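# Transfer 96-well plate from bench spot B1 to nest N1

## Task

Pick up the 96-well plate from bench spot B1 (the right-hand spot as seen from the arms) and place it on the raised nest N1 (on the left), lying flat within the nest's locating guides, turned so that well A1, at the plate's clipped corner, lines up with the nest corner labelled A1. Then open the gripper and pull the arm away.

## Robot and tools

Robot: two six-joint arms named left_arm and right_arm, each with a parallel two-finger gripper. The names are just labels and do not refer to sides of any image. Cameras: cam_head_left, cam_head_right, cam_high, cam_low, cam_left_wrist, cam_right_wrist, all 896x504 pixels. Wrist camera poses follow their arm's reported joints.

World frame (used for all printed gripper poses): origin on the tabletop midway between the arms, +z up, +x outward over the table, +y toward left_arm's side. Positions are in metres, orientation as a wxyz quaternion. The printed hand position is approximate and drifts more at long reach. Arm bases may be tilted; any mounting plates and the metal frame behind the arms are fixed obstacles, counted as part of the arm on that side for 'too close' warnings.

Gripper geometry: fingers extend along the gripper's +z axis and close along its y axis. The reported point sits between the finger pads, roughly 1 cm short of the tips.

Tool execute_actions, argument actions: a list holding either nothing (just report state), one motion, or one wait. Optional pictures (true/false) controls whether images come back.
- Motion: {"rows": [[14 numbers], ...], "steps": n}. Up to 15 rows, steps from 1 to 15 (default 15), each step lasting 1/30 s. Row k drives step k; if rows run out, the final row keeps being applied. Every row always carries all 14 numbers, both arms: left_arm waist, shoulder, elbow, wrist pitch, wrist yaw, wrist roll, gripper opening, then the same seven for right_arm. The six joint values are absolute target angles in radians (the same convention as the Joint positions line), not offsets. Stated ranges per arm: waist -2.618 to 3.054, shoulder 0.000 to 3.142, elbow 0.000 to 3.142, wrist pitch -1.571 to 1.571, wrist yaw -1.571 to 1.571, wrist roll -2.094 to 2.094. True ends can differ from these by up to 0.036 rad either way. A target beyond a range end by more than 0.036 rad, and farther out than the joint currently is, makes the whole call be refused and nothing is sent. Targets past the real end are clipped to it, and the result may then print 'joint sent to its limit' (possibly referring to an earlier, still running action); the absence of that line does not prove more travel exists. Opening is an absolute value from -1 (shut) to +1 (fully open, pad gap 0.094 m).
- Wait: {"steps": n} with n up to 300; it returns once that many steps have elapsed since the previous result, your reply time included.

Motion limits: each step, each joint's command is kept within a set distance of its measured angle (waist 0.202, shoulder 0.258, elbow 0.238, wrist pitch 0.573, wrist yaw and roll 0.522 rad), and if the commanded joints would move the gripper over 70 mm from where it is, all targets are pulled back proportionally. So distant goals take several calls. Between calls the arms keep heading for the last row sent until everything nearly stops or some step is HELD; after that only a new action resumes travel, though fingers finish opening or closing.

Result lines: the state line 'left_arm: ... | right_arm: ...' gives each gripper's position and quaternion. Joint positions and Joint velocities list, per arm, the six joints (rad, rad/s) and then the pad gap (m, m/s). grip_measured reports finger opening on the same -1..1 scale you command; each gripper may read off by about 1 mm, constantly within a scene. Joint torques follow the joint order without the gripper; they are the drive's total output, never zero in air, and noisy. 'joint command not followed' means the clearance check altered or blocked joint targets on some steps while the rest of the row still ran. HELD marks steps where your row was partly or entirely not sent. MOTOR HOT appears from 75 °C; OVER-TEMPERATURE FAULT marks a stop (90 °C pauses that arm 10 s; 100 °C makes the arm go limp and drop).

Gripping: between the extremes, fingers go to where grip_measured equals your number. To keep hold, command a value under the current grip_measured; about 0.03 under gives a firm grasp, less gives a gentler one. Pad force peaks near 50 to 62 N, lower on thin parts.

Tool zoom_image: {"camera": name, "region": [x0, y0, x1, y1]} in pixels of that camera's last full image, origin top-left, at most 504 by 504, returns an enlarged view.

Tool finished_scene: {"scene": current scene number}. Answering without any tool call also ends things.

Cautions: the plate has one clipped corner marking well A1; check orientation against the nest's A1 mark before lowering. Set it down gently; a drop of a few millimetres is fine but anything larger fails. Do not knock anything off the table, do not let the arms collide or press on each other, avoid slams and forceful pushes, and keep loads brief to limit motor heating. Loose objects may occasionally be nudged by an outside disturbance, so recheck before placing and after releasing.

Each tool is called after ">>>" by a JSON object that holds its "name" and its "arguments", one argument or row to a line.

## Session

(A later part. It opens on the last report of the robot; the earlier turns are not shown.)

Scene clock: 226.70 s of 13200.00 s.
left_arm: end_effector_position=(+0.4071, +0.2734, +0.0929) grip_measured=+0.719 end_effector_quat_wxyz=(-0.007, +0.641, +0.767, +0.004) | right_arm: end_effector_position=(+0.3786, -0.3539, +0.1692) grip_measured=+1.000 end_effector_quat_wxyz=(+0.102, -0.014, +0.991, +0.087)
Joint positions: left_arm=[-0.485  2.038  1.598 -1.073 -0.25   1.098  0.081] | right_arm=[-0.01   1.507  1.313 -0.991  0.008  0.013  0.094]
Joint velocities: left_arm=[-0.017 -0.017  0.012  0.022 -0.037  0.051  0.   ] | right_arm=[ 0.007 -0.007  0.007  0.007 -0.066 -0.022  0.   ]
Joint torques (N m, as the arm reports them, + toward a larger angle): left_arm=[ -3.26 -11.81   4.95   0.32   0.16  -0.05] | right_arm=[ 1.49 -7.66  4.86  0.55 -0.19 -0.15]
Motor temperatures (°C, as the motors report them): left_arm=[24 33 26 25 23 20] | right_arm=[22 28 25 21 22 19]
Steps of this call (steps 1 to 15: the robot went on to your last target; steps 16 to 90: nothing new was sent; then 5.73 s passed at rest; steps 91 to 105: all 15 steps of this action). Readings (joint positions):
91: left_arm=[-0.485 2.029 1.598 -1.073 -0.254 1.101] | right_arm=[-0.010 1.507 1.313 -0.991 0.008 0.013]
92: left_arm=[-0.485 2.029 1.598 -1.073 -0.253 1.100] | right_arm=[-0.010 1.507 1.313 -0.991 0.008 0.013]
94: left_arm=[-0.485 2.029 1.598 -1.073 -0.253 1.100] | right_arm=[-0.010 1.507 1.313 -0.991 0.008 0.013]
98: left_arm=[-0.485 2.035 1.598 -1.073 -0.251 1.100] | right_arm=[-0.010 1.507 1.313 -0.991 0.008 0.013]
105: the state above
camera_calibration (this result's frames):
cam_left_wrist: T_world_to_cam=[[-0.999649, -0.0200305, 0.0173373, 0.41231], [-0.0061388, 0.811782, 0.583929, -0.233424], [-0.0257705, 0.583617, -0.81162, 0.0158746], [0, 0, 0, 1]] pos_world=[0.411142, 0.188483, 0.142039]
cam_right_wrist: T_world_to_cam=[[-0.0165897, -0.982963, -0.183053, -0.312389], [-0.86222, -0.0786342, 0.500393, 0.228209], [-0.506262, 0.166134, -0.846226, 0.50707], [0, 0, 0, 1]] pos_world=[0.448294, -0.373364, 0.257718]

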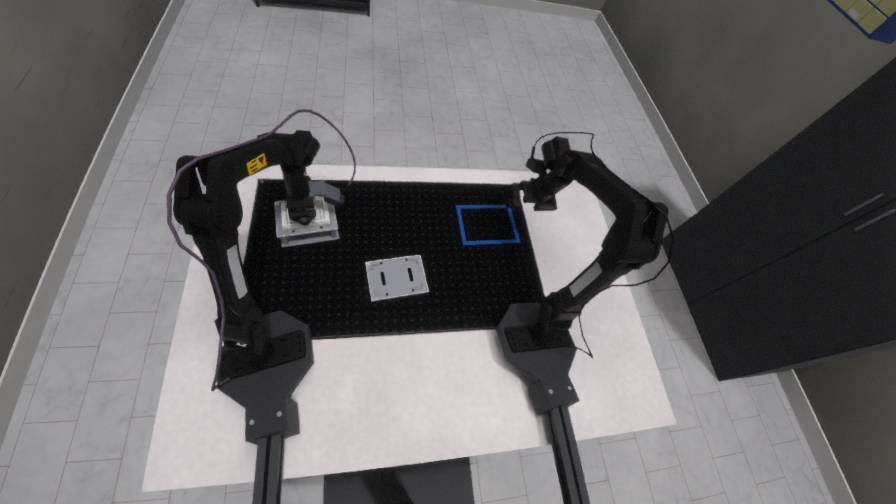

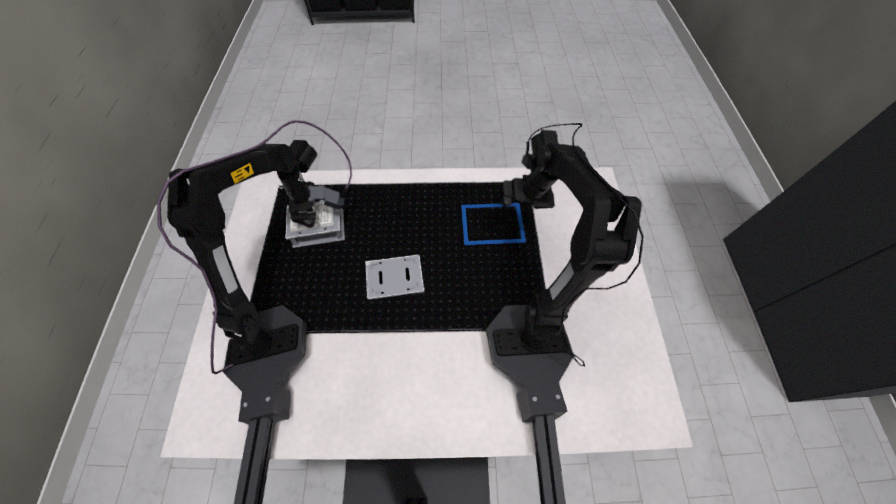

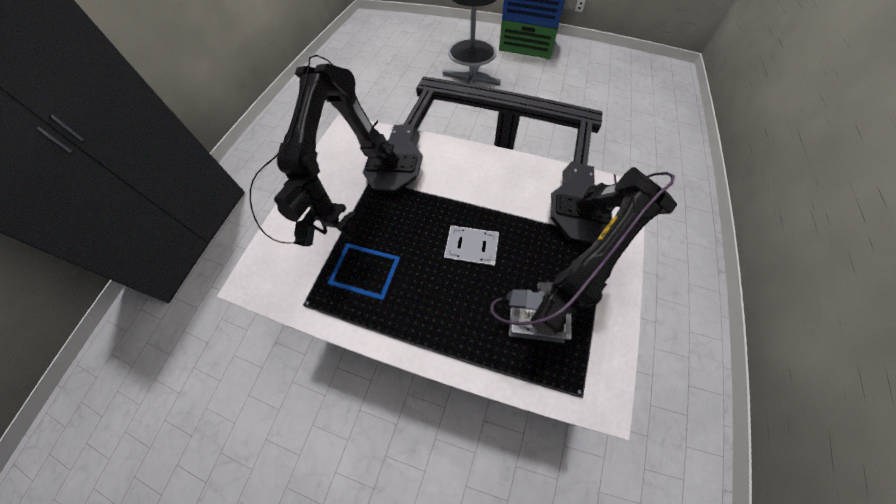

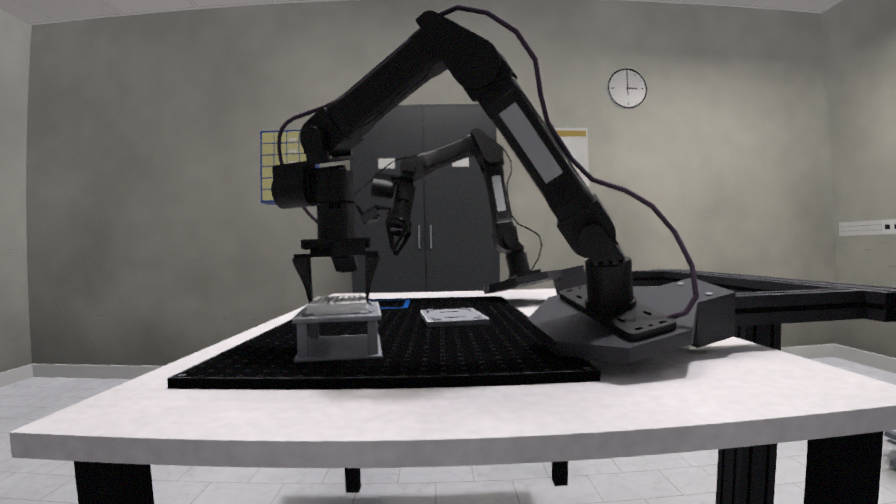

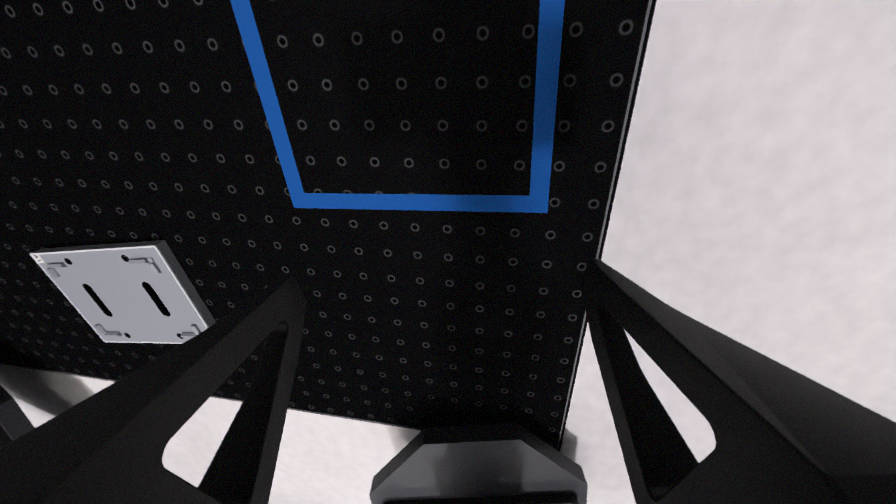

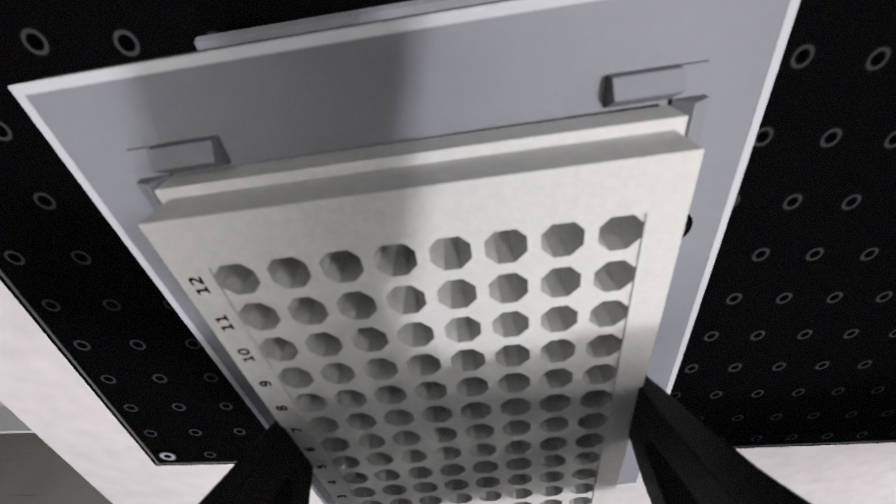

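Seated. Release and lift.

>>> {"name": "execute_actions", "arguments": {
  "actions": [
    {"rows":[[-0.485,2.038,1.598,-1.07,-0.245,1.098,1,0,1.5,1.3,-1.0,0,0,1]],"steps":10}
  ],
  "pictures": false
}}

>>> {"name": "execute_actions", "arguments": {
  "actions": [
    {"rows":[[-0.485,1.7,1.6,-1.1,-0.245,1.098,1,0,1.5,1.3,-1.0,0,0,1]]}
  ]
}}

>>> {"name": "zoom_image", "arguments": {
  "camera": "cam_low",
  "region": [280, 270, 400, 340]
}}

Scene clock: 232.33 s of 13200.00 s.
left_arm: end_effector_position=(+0.4071, +0.2734, +0.0929) grip_measured=+1.000 end_effector_quat_wxyz=(-0.007, +0.641, +0.767, +0.004) | right_arm: end_effector_position=(+0.3786, -0.3539, +0.1692) grip_measured=+1.000 end_effector_quat_wxyz=(+0.102, -0.014, +0.991, +0.087)
Joint positions: left_arm=[-0.485  2.038  1.598 -1.073 -0.25   1.098  0.094] | right_arm=[-0.01   1.507  1.313 -0.991  0.008  0.013  0.094]
Joint velocities: left_arm=[-0.007 -0.007  0.002  0.022  0.022 -0.051  0.   ] | right_arm=[ 0.007 -0.012  0.007  0.037 -0.051  0.037  0.   ]
Joint torques (N m, as the arm reports them, + toward a larger angle): left_arm=[ -2.79 -12.77   5.09   0.32   0.06   0.02] | right_arm=[ 1.58 -7.64  4.82  0.6  -0.2  -0.18]
Motor temperatures (°C, as the motors report them): left_arm=[24 33 26 25 23 20] | right_arm=[22 28 25 21 22 19]
Steps of this call (steps 1 to 15: the robot went on to your last target; steps 16 to 90: nothing new was sent; then 2.30 s passed at rest; steps 91 to 100: all 10 steps of this action). Readings (joint positions):
91: left_arm=[-0.485 2.038 1.598 -1.073 -0.250 1.098] | right_arm=[-0.010 1.507 1.313 -0.991 0.008 0.013]
92: left_arm=[-0.485 2.038 1.598 -1.073 -0.250 1.098] | right_arm=[-0.010 1.507 1.313 -0.991 0.008 0.013]
94: left_arm=[-0.485 2.038 1.598 -1.073 -0.250 1.098] | right_arm=[-0.010 1.507 1.313 -0.991 0.008 0.013]
98: left_arm=[-0.485 2.038 1.598 -1.073 -0.250 1.098] | right_arm=[-0.010 1.507 1.313 -0.991 0.008 0.013]
100: the state above

Scene clock: 232.83 s of 13200.00 s.
left_arm: end_effector_position=(+0.4207, +0.3035, +0.2282) grip_measured=+1.000 end_effector_quat_wxyz=(+0.151, +0.599, +0.783, +0.072) | right_arm: end_effector_position=(+0.3786, -0.3539, +0.1692) grip_measured=+1.000 end_effector_quat_wxyz=(+0.102, -0.014, +0.991, +0.087)
Joint positions: left_arm=[-0.485  1.681  1.609 -1.087 -0.25   1.098  0.094] | right_arm=[-0.01   1.507  1.313 -0.991  0.008  0.013  0.094]
Joint velocities: left_arm=[ 0.012  0.222 -0.012 -0.066  0.022 -0.066  0.   ] | right_arm=[ 0.007  0.002  0.017 -0.066 -0.007 -0.007  0.   ]
Joint torques (N m, as the arm reports them, + toward a larger angle): left_arm=[-2.15 -9.52  5.19  0.77  0.07  0.02] | right_arm=[ 1.52 -7.67  4.84  0.57 -0.17 -0.15]
Motor temperatures (°C, as the motors report them): left_arm=[24 33 26 25 23 20] | right_arm=[22 28 25 21 22 19]
Steps of this call (steps 1 to 15: all 15 steps of this action). Readings (joint positions):
1: left_arm=[-0.485 2.023 1.593 -1.070 -0.250 1.098] | right_arm=[-0.010 1.507 1.313 -0.991 0.008 0.013]
2: left_arm=[-0.485 1.996 1.583 -1.073 -0.250 1.098] | right_arm=[-0.010 1.507 1.313 -0.991 0.008 0.013]
4: left_arm=[-0.485 1.914 1.577 -1.083 -0.250 1.098] | right_arm=[-0.010 1.507 1.313 -0.991 0.008 0.013]
8: left_arm=[-0.485 1.721 1.588 -1.084 -0.250 1.098] | right_arm=[-0.010 1.507 1.313 -0.991 0.008 0.013]
15: the state above
camera_calibration (this result's frames):
cam_left_wrist: T_world_to_cam=[[-0.946328, -0.116304, -0.301558, 0.503742], [-0.250741, 0.852904, 0.457912, -0.217673], [0.203943, 0.508947, -0.836289, 0.040153], [0, 0, 0, 1]] pos_world=[0.413936, 0.223805, 0.285162]
cam_right_wrist: T_world_to_cam=[[-0.0165897, -0.982963, -0.183053, -0.312389], [-0.86222, -0.0786342, 0.500393, 0.228209], [-0.506262, 0.166134, -0.846226, 0.50707], [0, 0, 0, 1]] pos_world=[0.448294, -0.373364, 0.257718]

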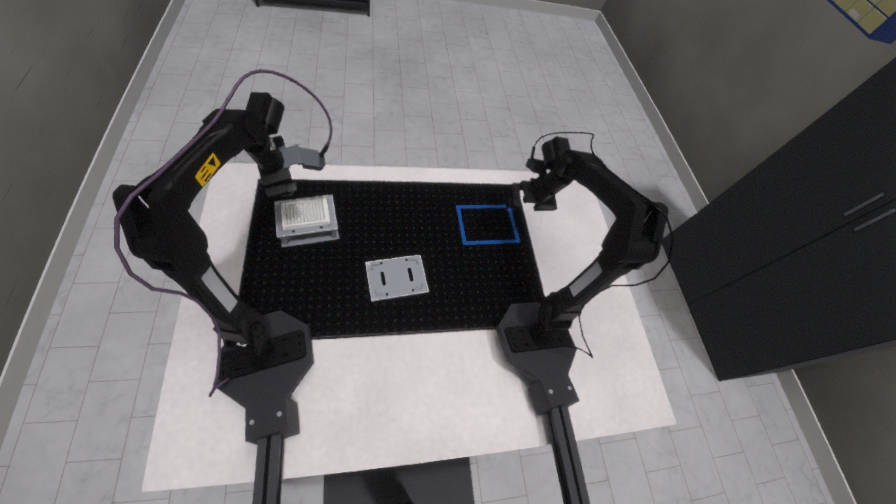

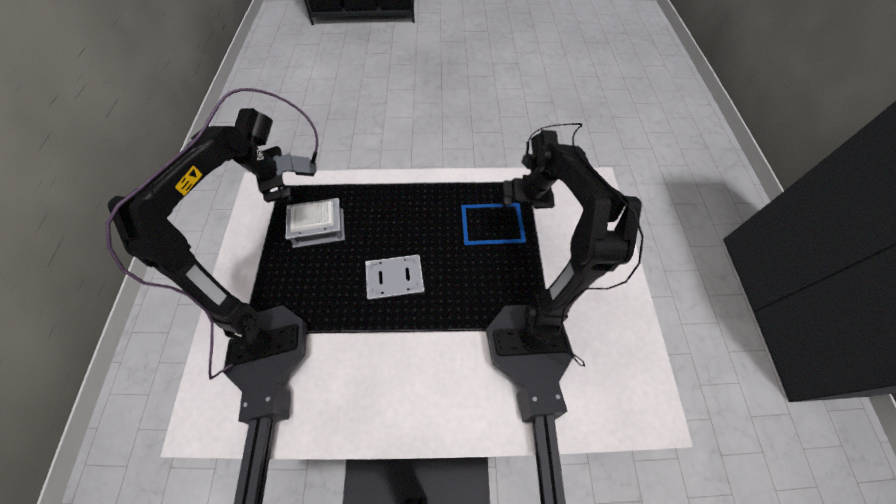

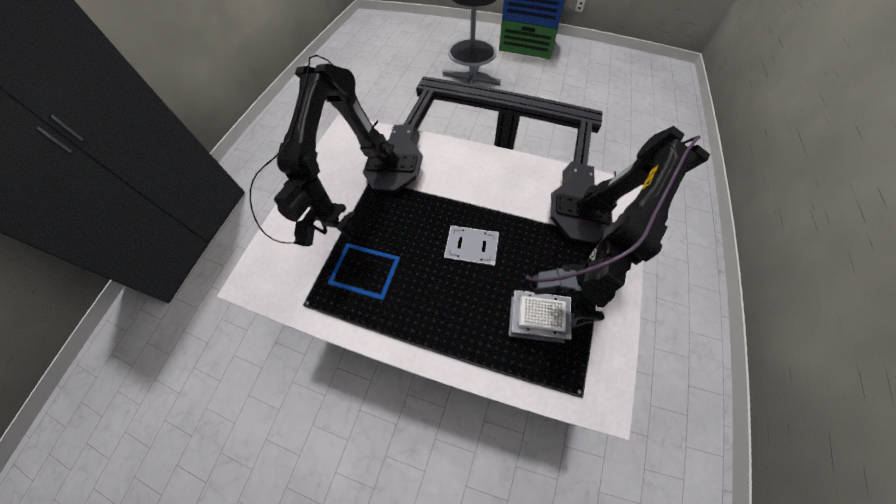

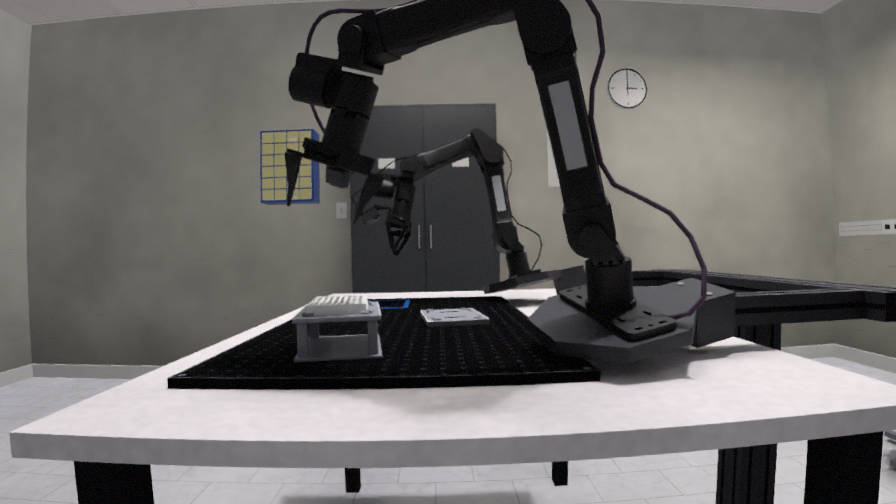

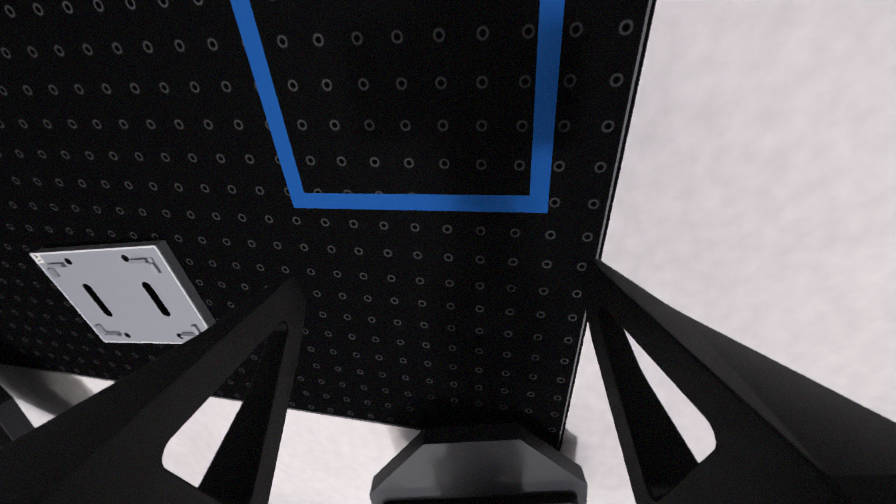

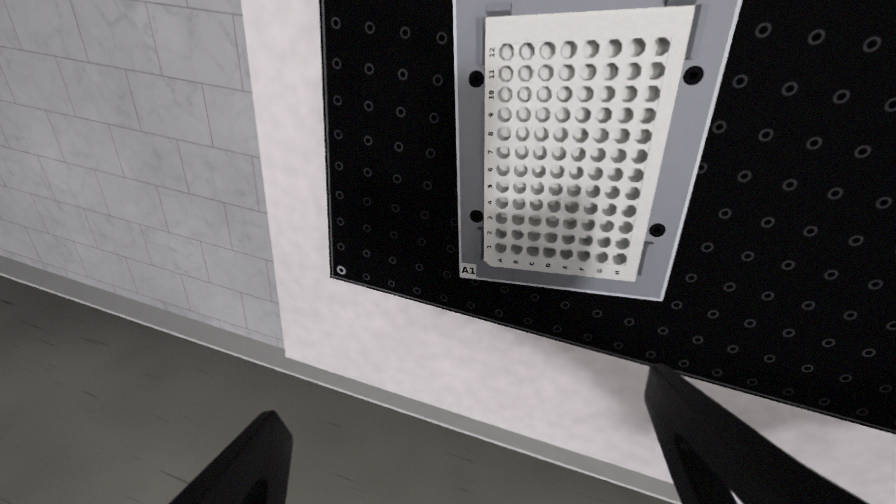

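Region (280, 270, 400, 340) of cam_low's 896x504 image, scaled by 4.200, with more detail than that image has; it fills the top 294 rows of this view, and the rest is white.

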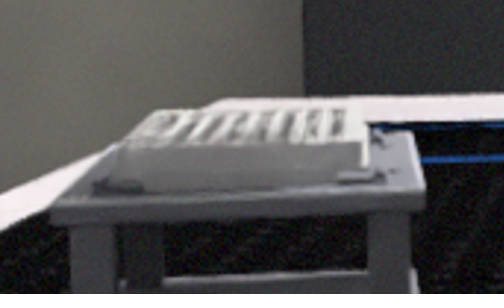

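>>> {"name": "finished_scene", "arguments": {
  "scene": 1
}}

The scene is finished: the task was done.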